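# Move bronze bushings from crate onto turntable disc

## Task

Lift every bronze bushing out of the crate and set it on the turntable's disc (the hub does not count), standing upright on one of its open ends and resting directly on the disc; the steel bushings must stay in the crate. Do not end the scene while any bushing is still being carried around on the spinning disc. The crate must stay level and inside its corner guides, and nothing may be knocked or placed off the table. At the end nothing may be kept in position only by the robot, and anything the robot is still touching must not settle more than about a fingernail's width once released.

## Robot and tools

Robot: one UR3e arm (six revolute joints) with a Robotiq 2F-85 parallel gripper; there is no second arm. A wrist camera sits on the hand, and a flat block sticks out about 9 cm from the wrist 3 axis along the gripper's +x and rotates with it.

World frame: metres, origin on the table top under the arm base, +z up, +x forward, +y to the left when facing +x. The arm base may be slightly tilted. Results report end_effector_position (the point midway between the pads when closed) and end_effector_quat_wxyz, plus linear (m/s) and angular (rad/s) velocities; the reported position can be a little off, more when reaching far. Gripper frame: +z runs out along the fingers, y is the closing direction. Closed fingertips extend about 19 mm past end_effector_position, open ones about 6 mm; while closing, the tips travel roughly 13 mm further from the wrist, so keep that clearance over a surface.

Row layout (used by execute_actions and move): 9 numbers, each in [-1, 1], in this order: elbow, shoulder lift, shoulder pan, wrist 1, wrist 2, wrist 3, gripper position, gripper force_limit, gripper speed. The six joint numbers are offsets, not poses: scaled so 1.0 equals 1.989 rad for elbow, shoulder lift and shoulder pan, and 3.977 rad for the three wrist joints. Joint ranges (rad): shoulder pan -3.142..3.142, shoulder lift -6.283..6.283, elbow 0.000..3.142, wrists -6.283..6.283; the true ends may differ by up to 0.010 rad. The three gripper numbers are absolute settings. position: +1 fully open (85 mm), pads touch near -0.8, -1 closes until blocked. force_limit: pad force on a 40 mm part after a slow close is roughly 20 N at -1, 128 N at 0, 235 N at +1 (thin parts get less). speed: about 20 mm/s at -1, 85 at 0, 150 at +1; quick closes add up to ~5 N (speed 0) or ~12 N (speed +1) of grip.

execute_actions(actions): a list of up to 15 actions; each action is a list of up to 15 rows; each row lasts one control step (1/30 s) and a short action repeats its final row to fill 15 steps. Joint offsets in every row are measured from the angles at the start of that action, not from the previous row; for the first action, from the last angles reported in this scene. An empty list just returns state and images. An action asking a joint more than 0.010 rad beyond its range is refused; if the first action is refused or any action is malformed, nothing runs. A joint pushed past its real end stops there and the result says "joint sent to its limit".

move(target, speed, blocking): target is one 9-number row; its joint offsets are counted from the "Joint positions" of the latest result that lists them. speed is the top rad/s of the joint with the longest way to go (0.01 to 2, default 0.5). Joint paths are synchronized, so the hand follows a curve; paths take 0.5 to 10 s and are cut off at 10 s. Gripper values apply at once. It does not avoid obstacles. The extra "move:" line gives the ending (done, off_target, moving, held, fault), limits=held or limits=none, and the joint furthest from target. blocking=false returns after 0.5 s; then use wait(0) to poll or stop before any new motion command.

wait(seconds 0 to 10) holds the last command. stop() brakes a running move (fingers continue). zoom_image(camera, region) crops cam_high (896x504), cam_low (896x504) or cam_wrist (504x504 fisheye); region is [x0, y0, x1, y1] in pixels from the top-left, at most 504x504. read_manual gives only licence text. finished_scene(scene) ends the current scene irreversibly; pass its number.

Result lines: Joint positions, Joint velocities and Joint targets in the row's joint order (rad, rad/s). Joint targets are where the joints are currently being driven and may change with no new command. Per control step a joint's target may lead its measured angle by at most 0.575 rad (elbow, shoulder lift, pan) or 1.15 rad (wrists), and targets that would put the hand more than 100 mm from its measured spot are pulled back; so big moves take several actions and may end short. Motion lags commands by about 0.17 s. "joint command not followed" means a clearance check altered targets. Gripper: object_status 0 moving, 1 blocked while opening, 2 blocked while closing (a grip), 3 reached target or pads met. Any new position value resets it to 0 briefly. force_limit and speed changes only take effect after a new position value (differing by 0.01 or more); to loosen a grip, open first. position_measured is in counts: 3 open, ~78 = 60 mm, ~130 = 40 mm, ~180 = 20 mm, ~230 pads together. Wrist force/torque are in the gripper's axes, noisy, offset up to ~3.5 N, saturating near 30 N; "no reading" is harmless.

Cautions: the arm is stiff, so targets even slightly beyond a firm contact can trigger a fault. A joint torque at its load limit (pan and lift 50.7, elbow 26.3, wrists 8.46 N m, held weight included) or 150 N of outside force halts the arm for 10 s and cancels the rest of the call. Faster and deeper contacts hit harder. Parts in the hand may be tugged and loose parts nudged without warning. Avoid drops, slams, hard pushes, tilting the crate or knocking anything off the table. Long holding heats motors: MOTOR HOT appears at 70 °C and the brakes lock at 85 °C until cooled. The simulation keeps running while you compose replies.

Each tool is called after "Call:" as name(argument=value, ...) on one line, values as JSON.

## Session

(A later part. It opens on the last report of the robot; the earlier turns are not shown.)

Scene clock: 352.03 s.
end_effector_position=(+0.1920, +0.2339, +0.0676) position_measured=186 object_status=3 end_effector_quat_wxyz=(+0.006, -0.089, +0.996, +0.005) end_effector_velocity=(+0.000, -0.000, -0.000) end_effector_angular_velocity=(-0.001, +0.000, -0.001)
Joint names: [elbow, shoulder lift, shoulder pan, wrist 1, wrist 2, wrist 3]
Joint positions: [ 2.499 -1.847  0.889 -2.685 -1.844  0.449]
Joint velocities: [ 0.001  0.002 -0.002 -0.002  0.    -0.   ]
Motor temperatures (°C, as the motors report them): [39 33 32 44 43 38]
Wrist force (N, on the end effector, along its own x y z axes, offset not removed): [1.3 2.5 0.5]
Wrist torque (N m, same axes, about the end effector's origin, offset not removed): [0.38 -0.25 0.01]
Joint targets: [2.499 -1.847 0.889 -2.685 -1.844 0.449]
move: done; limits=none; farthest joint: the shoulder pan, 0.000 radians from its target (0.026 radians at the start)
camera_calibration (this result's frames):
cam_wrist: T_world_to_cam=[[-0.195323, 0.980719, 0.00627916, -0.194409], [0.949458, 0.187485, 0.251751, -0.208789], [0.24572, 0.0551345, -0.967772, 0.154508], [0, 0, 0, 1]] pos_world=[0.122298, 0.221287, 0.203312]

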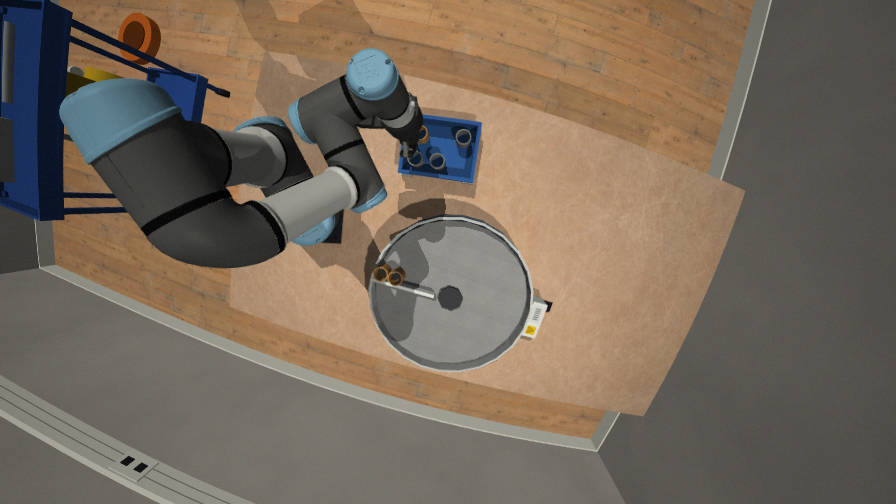

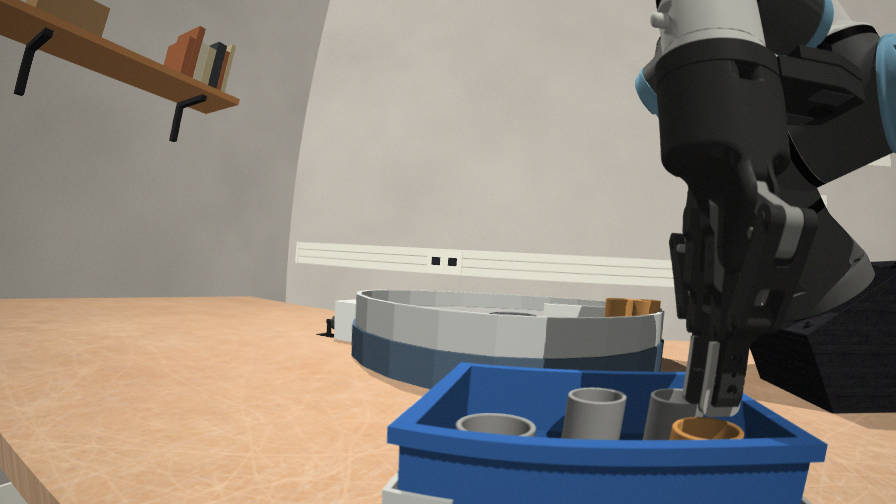

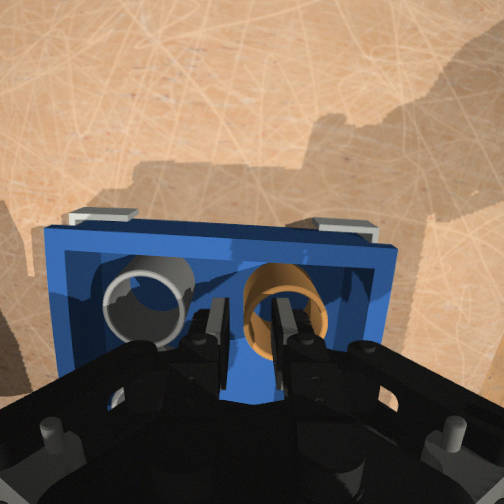

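Call:
move(target=[0.0085,0.0195,-0.0015,-0.015,0,0,-0.45,-0.6,0], speed=0.015)

Scene clock: 359.40 s.
end_effector_position=(+0.1912, +0.2345, +0.0610) position_measured=186 object_status=3 end_effector_quat_wxyz=(+0.008, -0.087, +0.996, +0.005) end_effector_velocity=(-0.000, +0.000, -0.000) end_effector_angular_velocity=(+0.000, +0.000, +0.000)
Joint names: [elbow, shoulder lift, shoulder pan, wrist 1, wrist 2, wrist 3]
Joint positions: [ 2.516 -1.808  0.886 -2.745 -1.844  0.449]
Joint velocities: [ 0.     0.002  0.    -0.002  0.     0.   ]
Motor temperatures (°C, as the motors report them): [39 33 32 44 43 38]
Wrist force (N, on the end effector, along its own x y z axes, offset not removed): [0.1 1.2 -0.5]
Wrist torque (N m, same axes, about the end effector's origin, offset not removed): [0.13 -0.13 0.05]
Joint targets: [2.516 -1.808 0.886 -2.745 -1.844 0.449]
move: done; limits=none; farthest joint: the shoulder pan, 0.000 radians from its target (0.003 radians at the start)
camera_calibration (this result's frames):
cam_wrist: T_world_to_cam=[[-0.191785, 0.981416, 0.00641731, -0.195956], [0.949308, 0.183844, 0.254981, -0.205811], [0.249062, 0.0549936, -0.966925, 0.147655], [0, 0, 0, 1]] pos_world=[0.121021, 0.222031, 0.196507]

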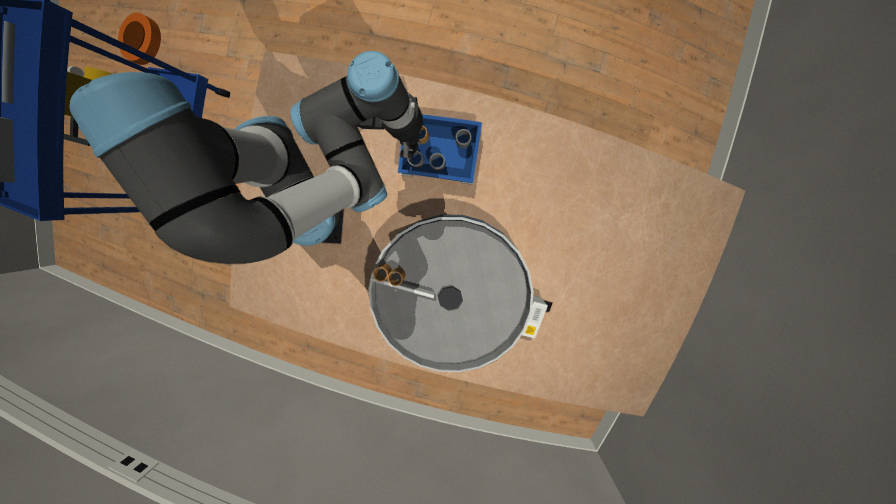

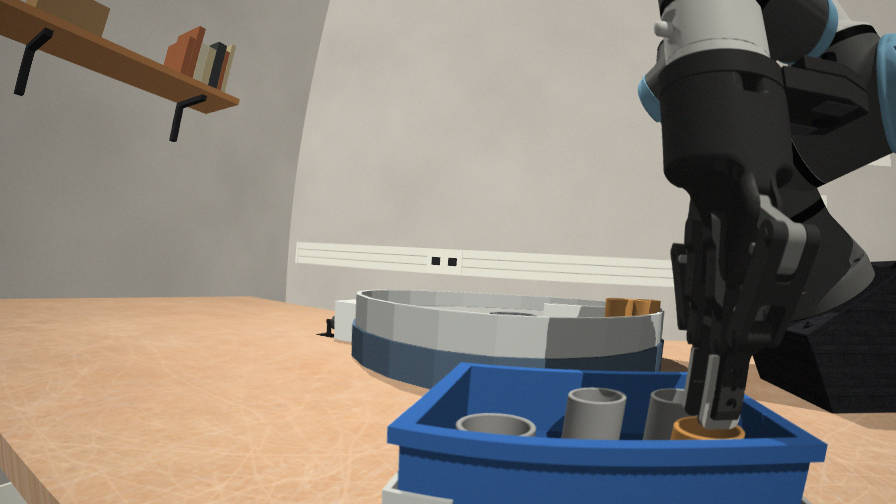

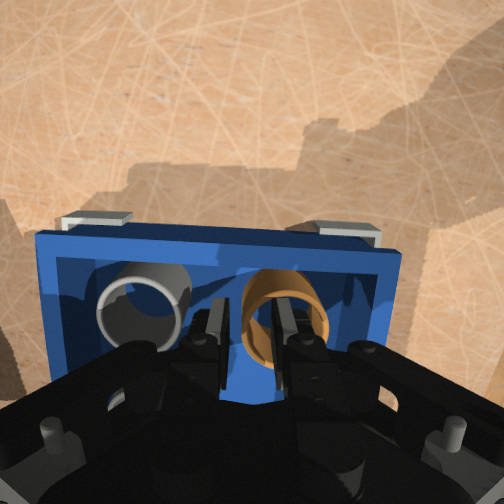

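Call:
move(target=[0.009,0.03,-0.002,-0.0195,0,0,-0.45,-0.6,0], speed=0.015)

Scene clock: 366.43 s.
end_effector_position=(+0.1895, +0.2351, +0.0515) position_measured=186 object_status=3 end_effector_quat_wxyz=(+0.008, -0.086, +0.996, +0.004) end_effector_velocity=(-0.001, +0.000, -0.000) end_effector_angular_velocity=(+0.000, +0.001, +0.001)
Joint names: [elbow, shoulder lift, shoulder pan, wrist 1, wrist 2, wrist 3]
Joint positions: [ 2.534 -1.749  0.882 -2.822 -1.844  0.449]
Joint velocities: [ 0.001  0.002  0.001 -0.002  0.    -0.   ]
Motor temperatures (°C, as the motors report them): [39 33 32 44 43 38]
Wrist force (N, on the end effector, along its own x y z axes, offset not removed): [1.1 1.0 -0.3]
Wrist torque (N m, same axes, about the end effector's origin, offset not removed): [0.11 -0.25 0.02]
Joint targets: [2.534 -1.749 0.882 -2.822 -1.844 0.449]
move: done; limits=none; farthest joint: the shoulder lift, 0.001 radians from its target (0.060 radians at the start)
camera_calibration (this result's frames):
cam_wrist: T_world_to_cam=[[-0.188406, 0.982081, 0.00445477, -0.197485], [0.949879, 0.181073, 0.254839, -0.201314], [0.249466, 0.0522448, -0.966973, 0.139366], [0, 0, 0, 1]] pos_world=[0.119249, 0.223118, 0.186945]

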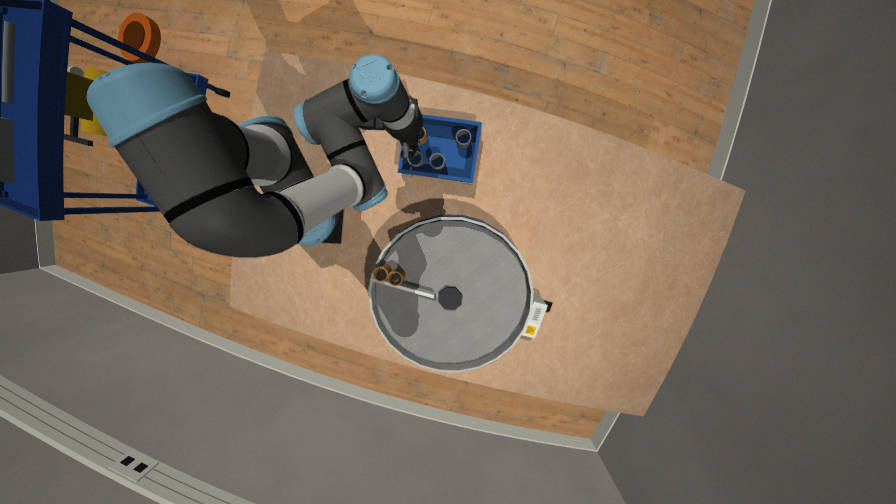

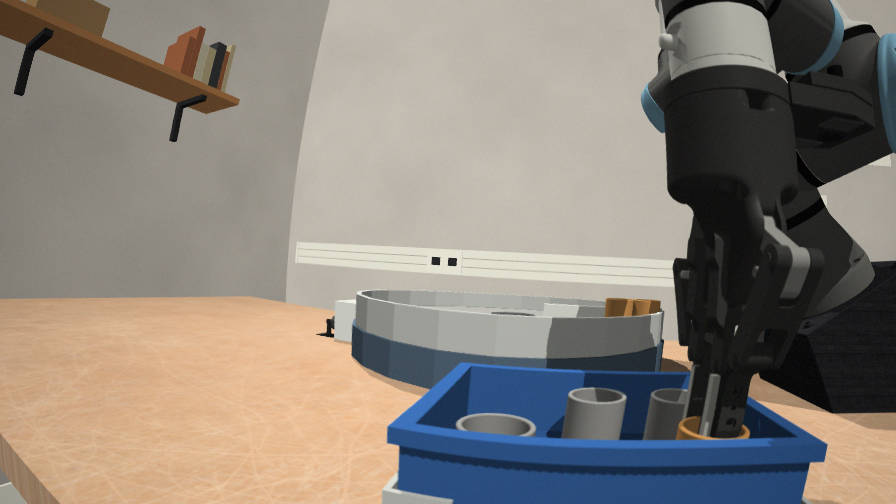

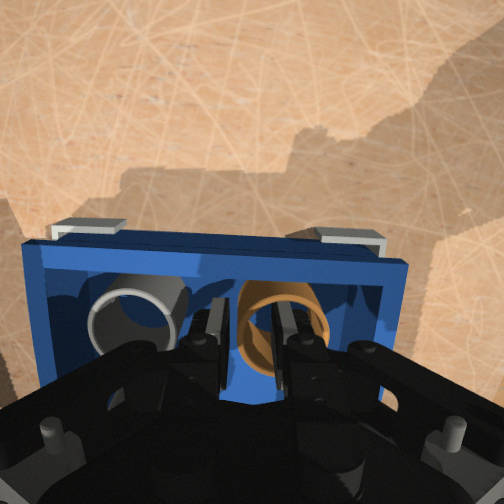

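Call:
move(target=[0,0,0,0,0,0,-1,-0.6,-0.7])

Call:
move(target=[-0.046,-0.098,0.0166,0.075,-0.003,0.005,-1,-0.6,-0.7], speed=0.06)

Call:
move(target=[-0.03,-0.065,0.004,0.048,0,0,-1,-0.6,-0.7], speed=0.12)

Scene clock: 371.07 s.
end_effector_position=(+0.1895, +0.2351, +0.0514) position_measured=218 object_status=2 end_effector_quat_wxyz=(+0.008, -0.086, +0.996, +0.004) end_effector_velocity=(-0.001, -0.000, -0.000) end_effector_angular_velocity=(-0.001, +0.002, +0.001)
Joint names: [elbow, shoulder lift, shoulder pan, wrist 1, wrist 2, wrist 3]
Joint positions: [ 2.534 -1.749  0.882 -2.822 -1.844  0.449]
Joint velocities: [ 0.002 -0.     0.001  0.001  0.    -0.   ]
Motor temperatures (°C, as the motors report them): [39 33 32 44 43 38]
Wrist force (N, on the end effector, along its own x y z axes, offset not removed): [1.1 1.2 -2.3]
Wrist torque (N m, same axes, about the end effector's origin, offset not removed): [0.29 -0.21 0.06]
Joint targets: [2.534 -1.749 0.882 -2.822 -1.844 0.449]
move: done; limits=none; farthest joint: the shoulder pan, 0.000 radians from its target (0.000 radians at the start)
camera_calibration (this result's frames):
cam_wrist: T_world_to_cam=[[-0.18842, 0.982079, 0.00440394, -0.197469], [0.949891, 0.181102, 0.254774, -0.201287], [0.24941, 0.0521878, -0.966991, 0.139368], [0, 0, 0, 1]] pos_world=[0.119234, 0.22311, 0.186919]

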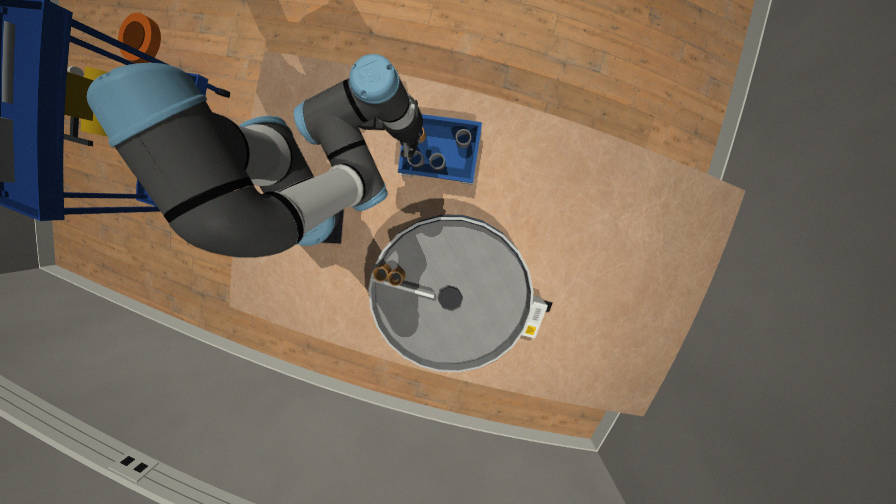

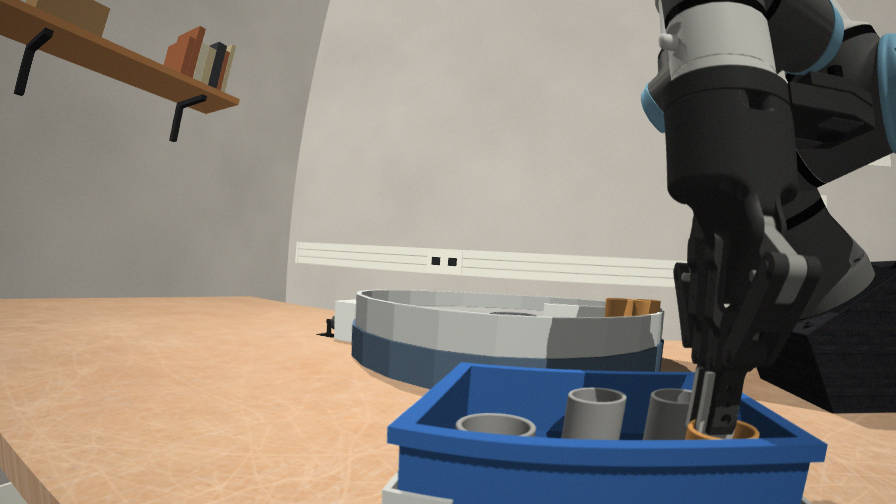

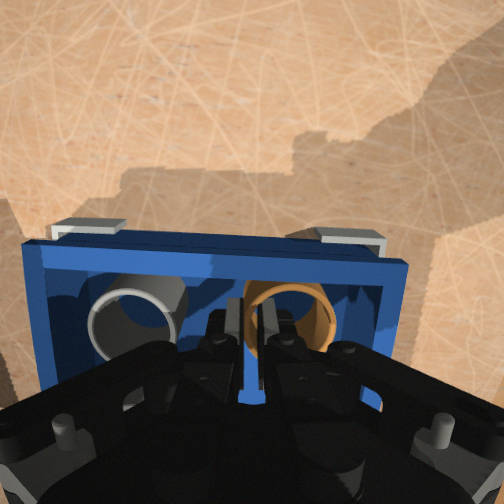

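Scene clock: 376.43 s.
end_effector_position=(+0.1937, +0.2334, +0.0887) position_measured=218 object_status=2 end_effector_quat_wxyz=(+0.006, -0.092, +0.996, +0.004) end_effector_velocity=(-0.000, -0.000, -0.000) end_effector_angular_velocity=(-0.001, +0.001, +0.000)
Joint names: [elbow, shoulder lift, shoulder pan, wrist 1, wrist 2, wrist 3]
Joint positions: [ 2.443 -1.944  0.915 -2.524 -1.856  0.469]
Joint velocities: [ 0.001 -0.002 -0.     0.003 -0.    -0.   ]
Motor temperatures (°C, as the motors report them): [39 33 32 44 43 38]
Wrist force (N, on the end effector, along its own x y z axes, offset not removed): [1.0 1.7 0.8]
Wrist torque (N m, same axes, about the end effector's origin, offset not removed): [0.24 -0.19 0.02]
Joint targets: [2.442 -1.944 0.915 -2.524 -1.856 0.469]
move: done; limits=none; farthest joint: the shoulder pan, 0.000 radians from its target (0.033 radians at the start)
camera_calibration (this result's frames):
cam_wrist: T_world_to_cam=[[-0.200043, 0.979773, 0.00528629, -0.192501], [0.948728, 0.192351, 0.25083, -0.216511], [0.24474, 0.055192, -0.968017, 0.174771], [0, 0, 0, 1]] pos_world=[0.124128, 0.220608, 0.224506]

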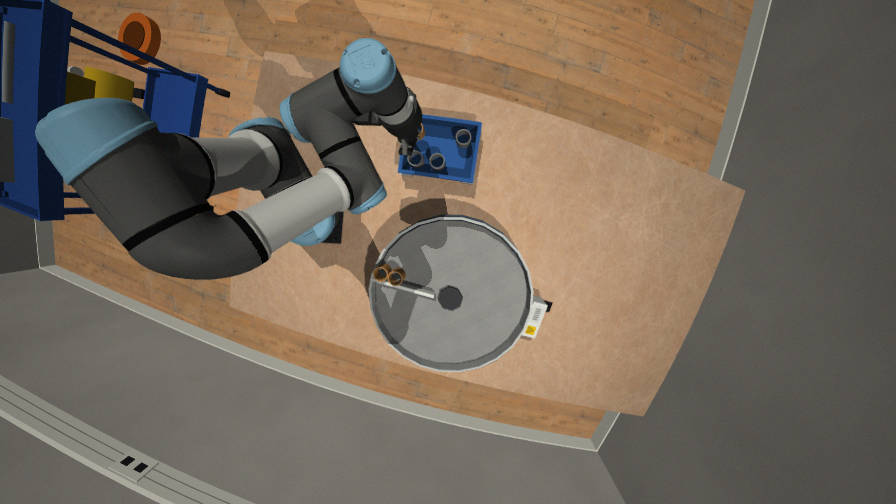

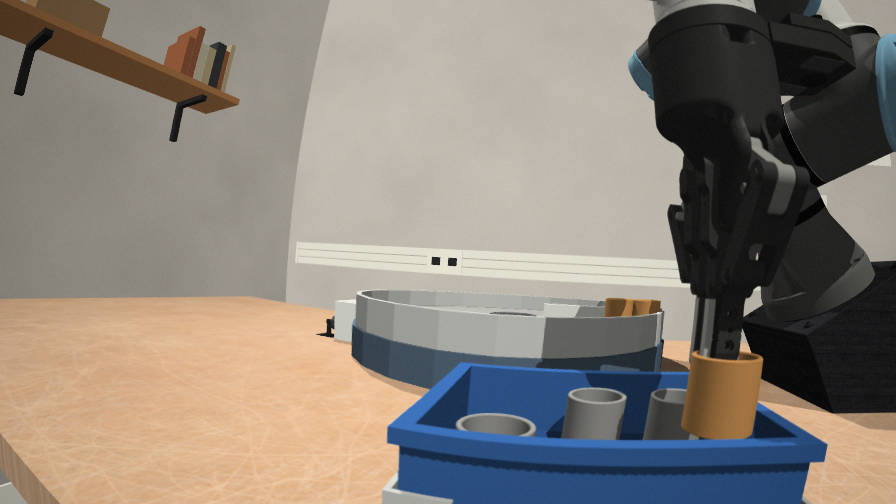

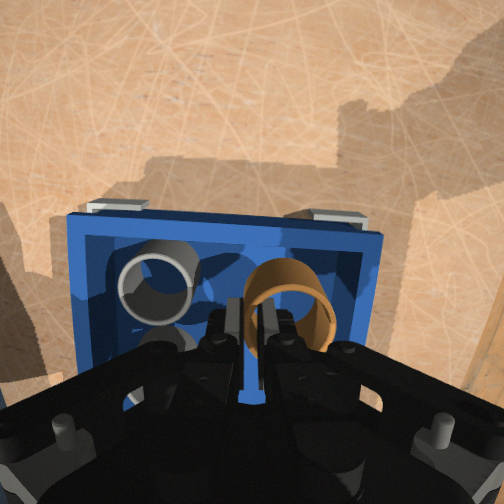

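Scene clock: 378.50 s.
end_effector_position=(+0.1952, +0.2276, +0.1150) position_measured=218 object_status=2 end_effector_quat_wxyz=(+0.005, -0.095, +0.995, +0.006) end_effector_velocity=(-0.000, -0.000, +0.000) end_effector_angular_velocity=(-0.001, +0.001, +0.000)
Joint names: [elbow, shoulder lift, shoulder pan, wrist 1, wrist 2, wrist 3]
Joint positions: [ 2.383 -2.073  0.923 -2.333 -1.856  0.469]
Joint velocities: [ 0.    -0.001  0.     0.002 -0.    -0.   ]
Motor temperatures (°C, as the motors report them): [39 33 32 44 43 38]
Wrist force (N, on the end effector, along its own x y z axes, offset not removed): [1.1 1.8 0.3]
Wrist torque (N m, same axes, about the end effector's origin, offset not removed): [0.28 -0.21 0.03]
Joint targets: [2.383 -2.073 0.923 -2.333 -1.856 0.469]
move: done; limits=none; farthest joint: the shoulder lift, 0.001 radians from its target (0.130 radians at the start)
camera_calibration (this result's frames):
cam_wrist: T_world_to_cam=[[-0.20733, 0.978235, 0.00837323, -0.185263], [0.947759, 0.198735, 0.249513, -0.22455], [0.242418, 0.0596673, -0.968335, 0.199646], [0, 0, 0, 1]] pos_world=[0.126011, 0.213945, 0.250903]

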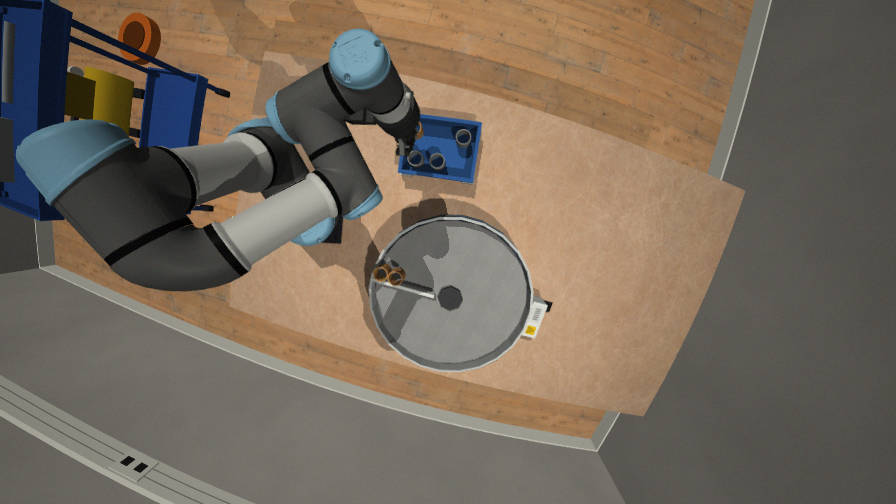

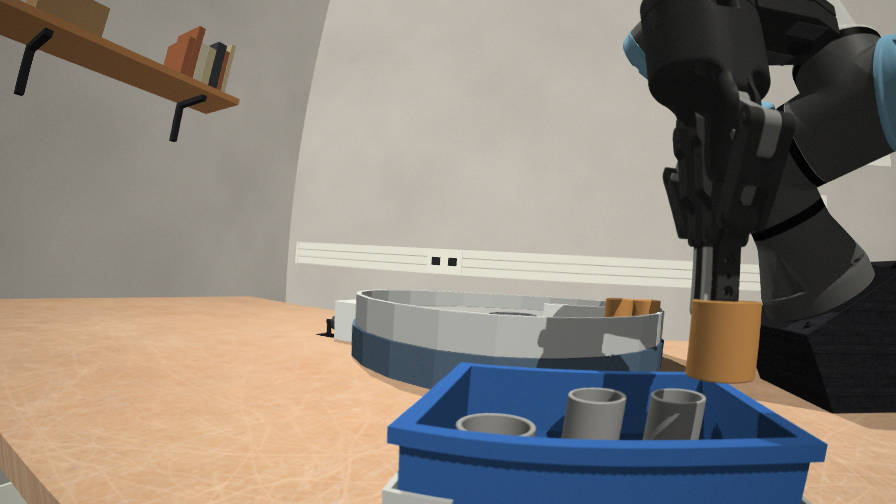

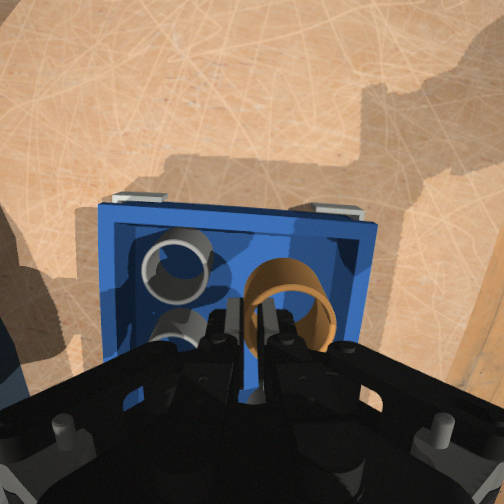

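Call:
move(target=[-0.242,-0.028,-0.2127,0.122,0.0448,-0.0815,-1,-0.6,-0.7], speed=0.3)

Call:
move(target=[-0.162,0.052,-0.51,0.069,0.121,0,-1,-0.6,-0.7], speed=0.4)

Call:
move(target=[0.06,0.122,0.028,-0.077,-0.0054,0,-1,-0.6,-0.7], speed=0.1)

Call:
move(target=[0.002,0.0015,0.001,-0.002,0,0,-1,-0.6,-0.7], speed=0.01)

Scene clock: 384.93 s.
end_effector_position=(+0.3102, +0.1910, +0.1765) position_measured=218 object_status=2 end_effector_quat_wxyz=(-0.002, -0.068, +0.998, -0.007) end_effector_velocity=(+0.000, -0.000, +0.000) end_effector_angular_velocity=(-0.000, +0.001, +0.000)
Joint names: [elbow, shoulder lift, shoulder pan, wrist 1, wrist 2, wrist 3]
Joint positions: [ 1.902 -2.128  0.501 -1.848 -1.678  0.145]
Joint velocities: [-0.001 -0.    -0.002  0.002  0.001 -0.002]
Motor temperatures (°C, as the motors report them): [39 33 32 44 43 38]
Wrist force (N, on the end effector, along its own x y z axes, offset not removed): [1.2 1.8 1.7]
Wrist torque (N m, same axes, about the end effector's origin, offset not removed): [0.28 -0.20 0.02]
Joint targets: [1.902 -2.128 0.500 -1.848 -1.678 0.145]
move: done; limits=none; farthest joint: the shoulder pan, 0.001 radians from its target (0.423 radians at the start)
camera_calibration (this result's frames):
cam_wrist: T_world_to_cam=[[-0.154589, 0.987854, -0.0157158, -0.140063], [0.960174, 0.153967, 0.233153, -0.334088], [0.232741, 0.0209531, -0.972313, 0.244592], [0, 0, 0, 1]] pos_world=[0.242204, 0.184675, 0.313513]

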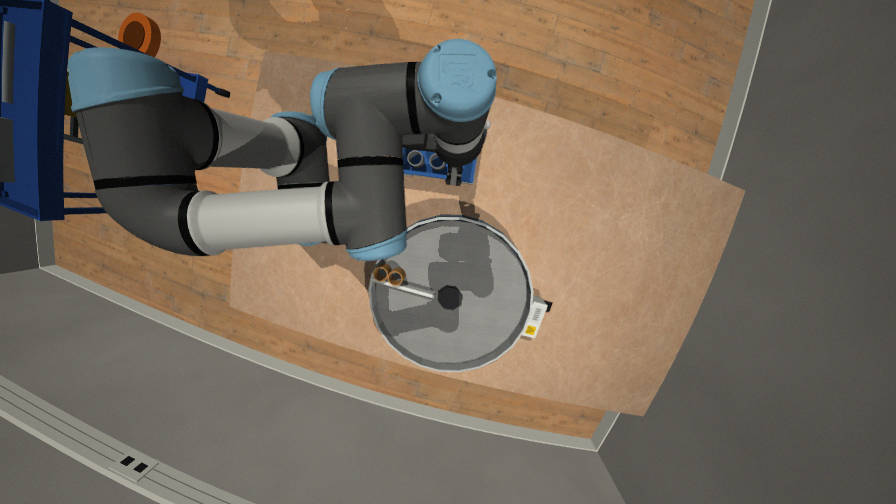

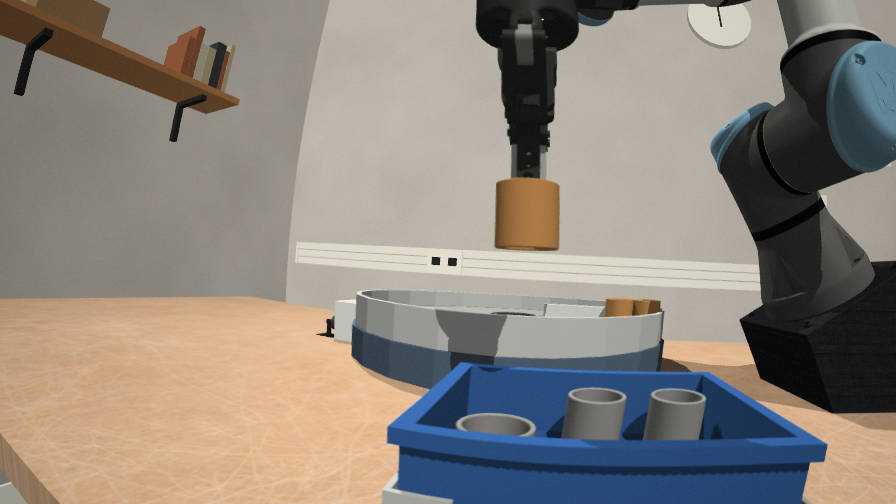

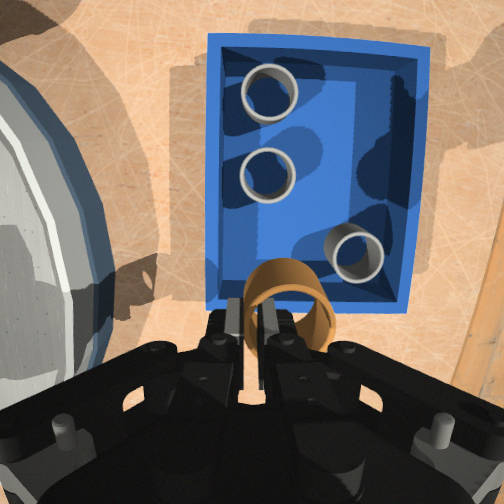

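Scene clock: 388.10 s.
end_effector_position=(+0.4433, +0.0085, +0.1822) position_measured=218 object_status=2 end_effector_quat_wxyz=(+0.035, +0.368, +0.929, -0.008) end_effector_velocity=(+0.000, -0.001, -0.000) end_effector_angular_velocity=(-0.000, -0.000, -0.003)
Joint names: [elbow, shoulder lift, shoulder pan, wrist 1, wrist 2, wrist 3]
Joint positions: [ 1.58  -2.025 -0.513 -1.574 -1.197  0.145]
Joint velocities: [-0.     0.    -0.003  0.001  0.001  0.   ]
Motor temperatures (°C, as the motors report them): [39 33 32 44 43 38]
Wrist force (N, on the end effector, along its own x y z axes, offset not removed): [0.6 1.8 1.4]
Wrist torque (N m, same axes, about the end effector's origin, offset not removed): [0.28 -0.10 0.02]
Joint targets: [1.580 -2.025 -0.514 -1.574 -1.197 0.145]
move: done; limits=none; farthest joint: the shoulder pan, 0.000 radians from its target (1.014 radians at the start)
camera_calibration (this result's frames):
cam_wrist: T_world_to_cam=[[0.671216, 0.741223, 0.00756272, -0.307344], [0.703731, -0.640404, 0.307644, -0.328216], [0.232876, -0.201174, -0.951471, 0.221018], [0, 0, 0, 1]] pos_world=[0.3858, 0.0620824, 0.31359]

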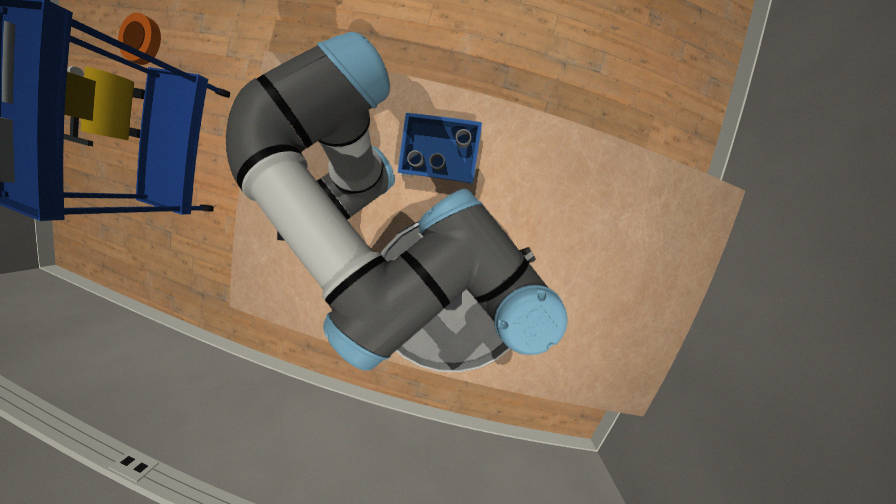

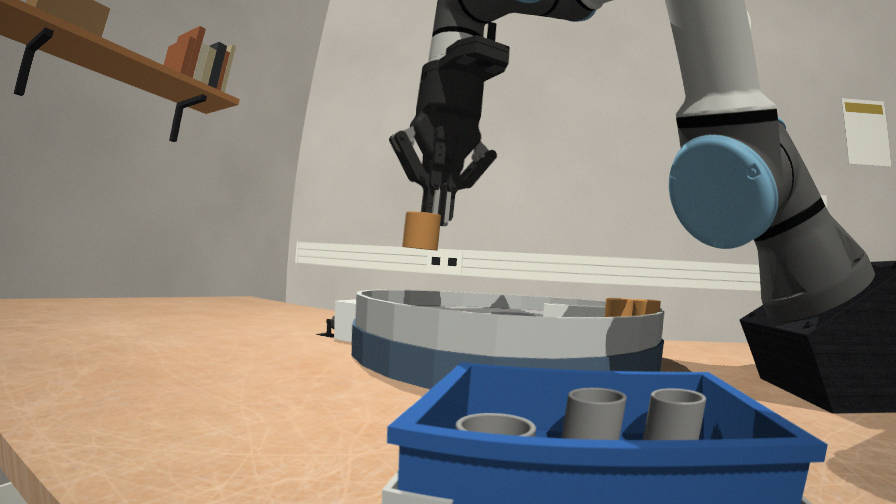

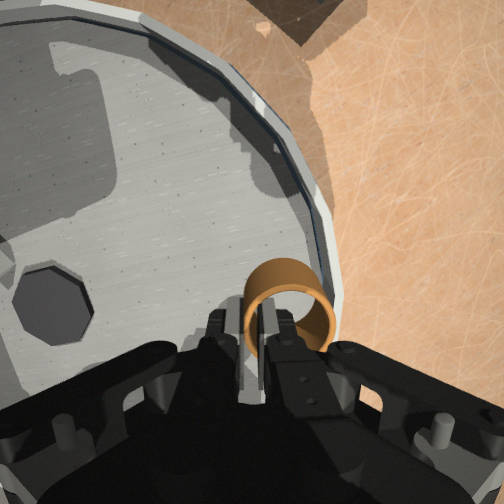

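Scene clock: 391.60 s.
end_effector_position=(+0.4535, -0.0208, +0.1019) position_measured=218 object_status=2 end_effector_quat_wxyz=(+0.001, +0.355, +0.935, +0.000) end_effector_velocity=(-0.000, -0.000, -0.001) end_effector_angular_velocity=(+0.000, +0.001, -0.000)
Joint names: [elbow, shoulder lift, shoulder pan, wrist 1, wrist 2, wrist 3]
Joint positions: [ 1.699 -1.782 -0.458 -1.88  -1.218  0.145]
Joint velocities: [ 0.001  0.002 -0.    -0.003 -0.     0.   ]
Motor temperatures (°C, as the motors report them): [39 33 32 44 43 38]
Wrist force (N, on the end effector, along its own x y z axes, offset not removed): [1.0 1.4 0.7]
Wrist torque (N m, same axes, about the end effector's origin, offset not removed): [0.21 -0.21 0.01]
Joint targets: [1.699 -1.782 -0.458 -1.880 -1.218 0.145]
move: done; limits=none; farthest joint: the shoulder pan, 0.000 radians from its target (0.056 radians at the start)
camera_calibration (this result's frames):
cam_wrist: T_world_to_cam=[[0.650553, 0.75946, -0.0010604, -0.281241], [0.737271, -0.631209, 0.240845, -0.337591], [0.182243, -0.157464, -0.970563, 0.162094], [0, 0, 0, 1]] pos_world=[0.402318, 0.0260249, 0.238332]

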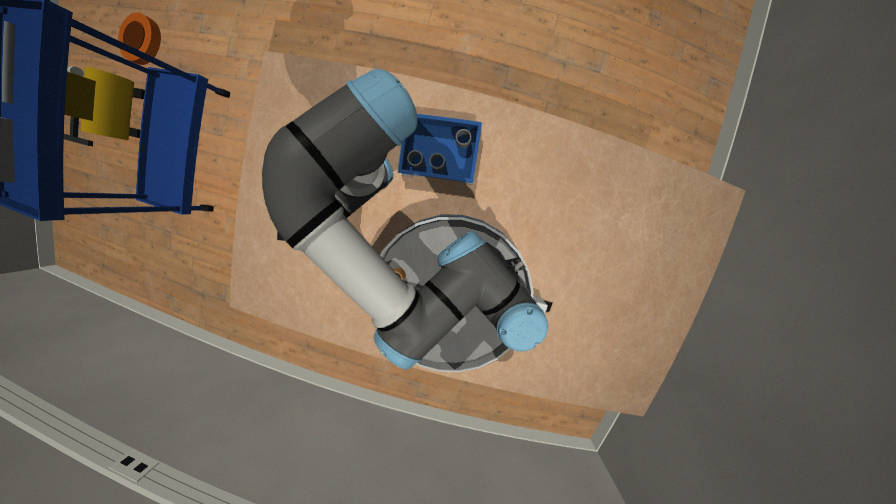

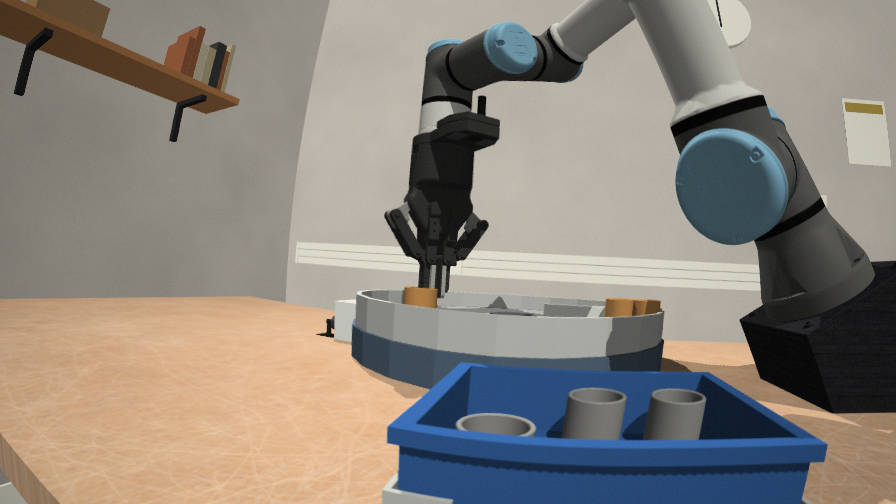

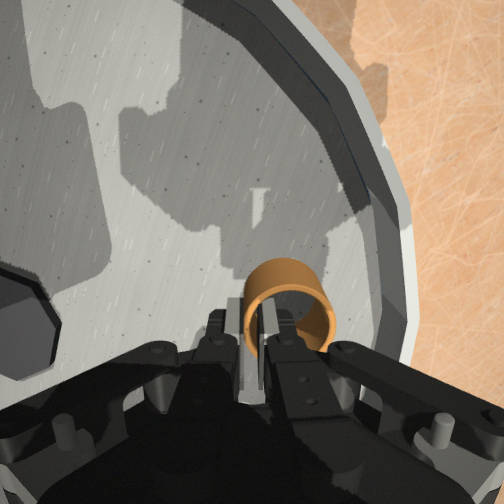

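Scene clock: 392.60 s.
end_effector_position=(+0.4536, -0.0207, +0.1005) position_measured=218 object_status=2 end_effector_quat_wxyz=(+0.001, +0.354, +0.935, +0.000) end_effector_velocity=(+0.000, +0.000, -0.000) end_effector_angular_velocity=(+0.000, -0.001, +0.001)
Joint names: [elbow, shoulder lift, shoulder pan, wrist 1, wrist 2, wrist 3]
Joint positions: [ 1.703 -1.78  -0.456 -1.888 -1.218  0.145]
Joint velocities: [ 0.001  0.001  0.001 -0.002  0.    -0.   ]
Motor temperatures (°C, as the motors report them): [39 33 32 44 43 38]
Wrist force (N, on the end effector, along its own x y z axes, offset not removed): [0.6 1.8 0.5]
Wrist torque (N m, same axes, about the end effector's origin, offset not removed): [0.27 -0.12 0.06]
Joint targets: [1.703 -1.779 -0.456 -1.888 -1.218 0.145]
move: done; limits=none; farthest joint: the shoulder lift, 0.001 radians from its target (0.003 radians at the start)
camera_calibration (this result's frames):
cam_wrist: T_world_to_cam=[[0.649023, 0.760769, -0.00029884, -0.280781], [0.738385, -0.629832, 0.241036, -0.33782], [0.183185, -0.156659, -0.970516, 0.1603], [0, 0, 0, 1]] pos_world=[0.40231, 0.0259526, 0.236917]

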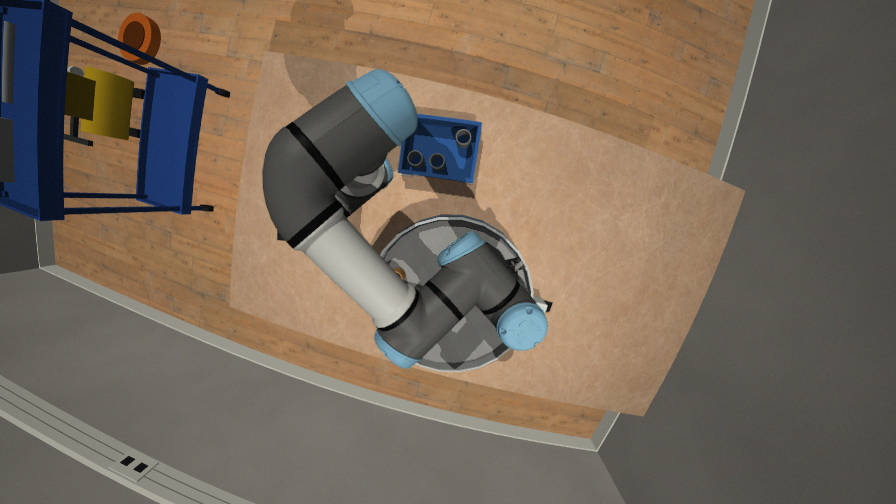

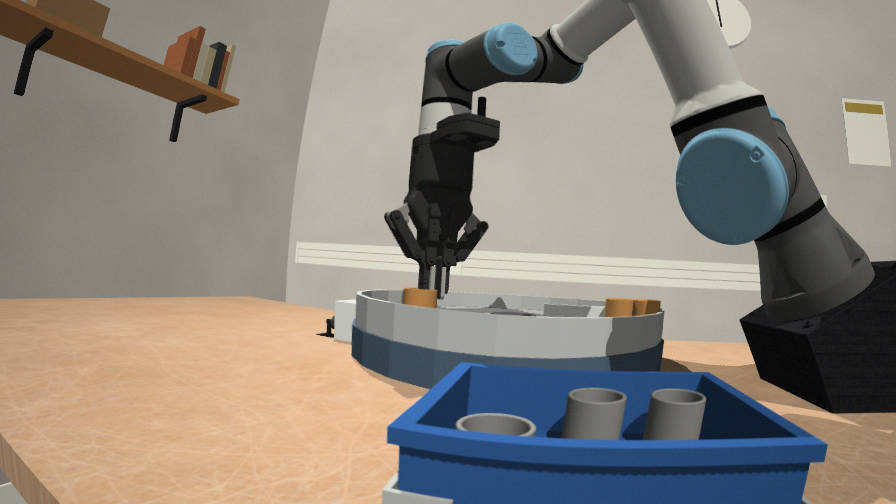

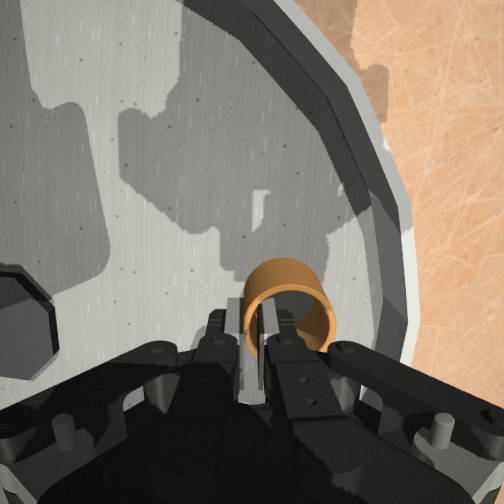

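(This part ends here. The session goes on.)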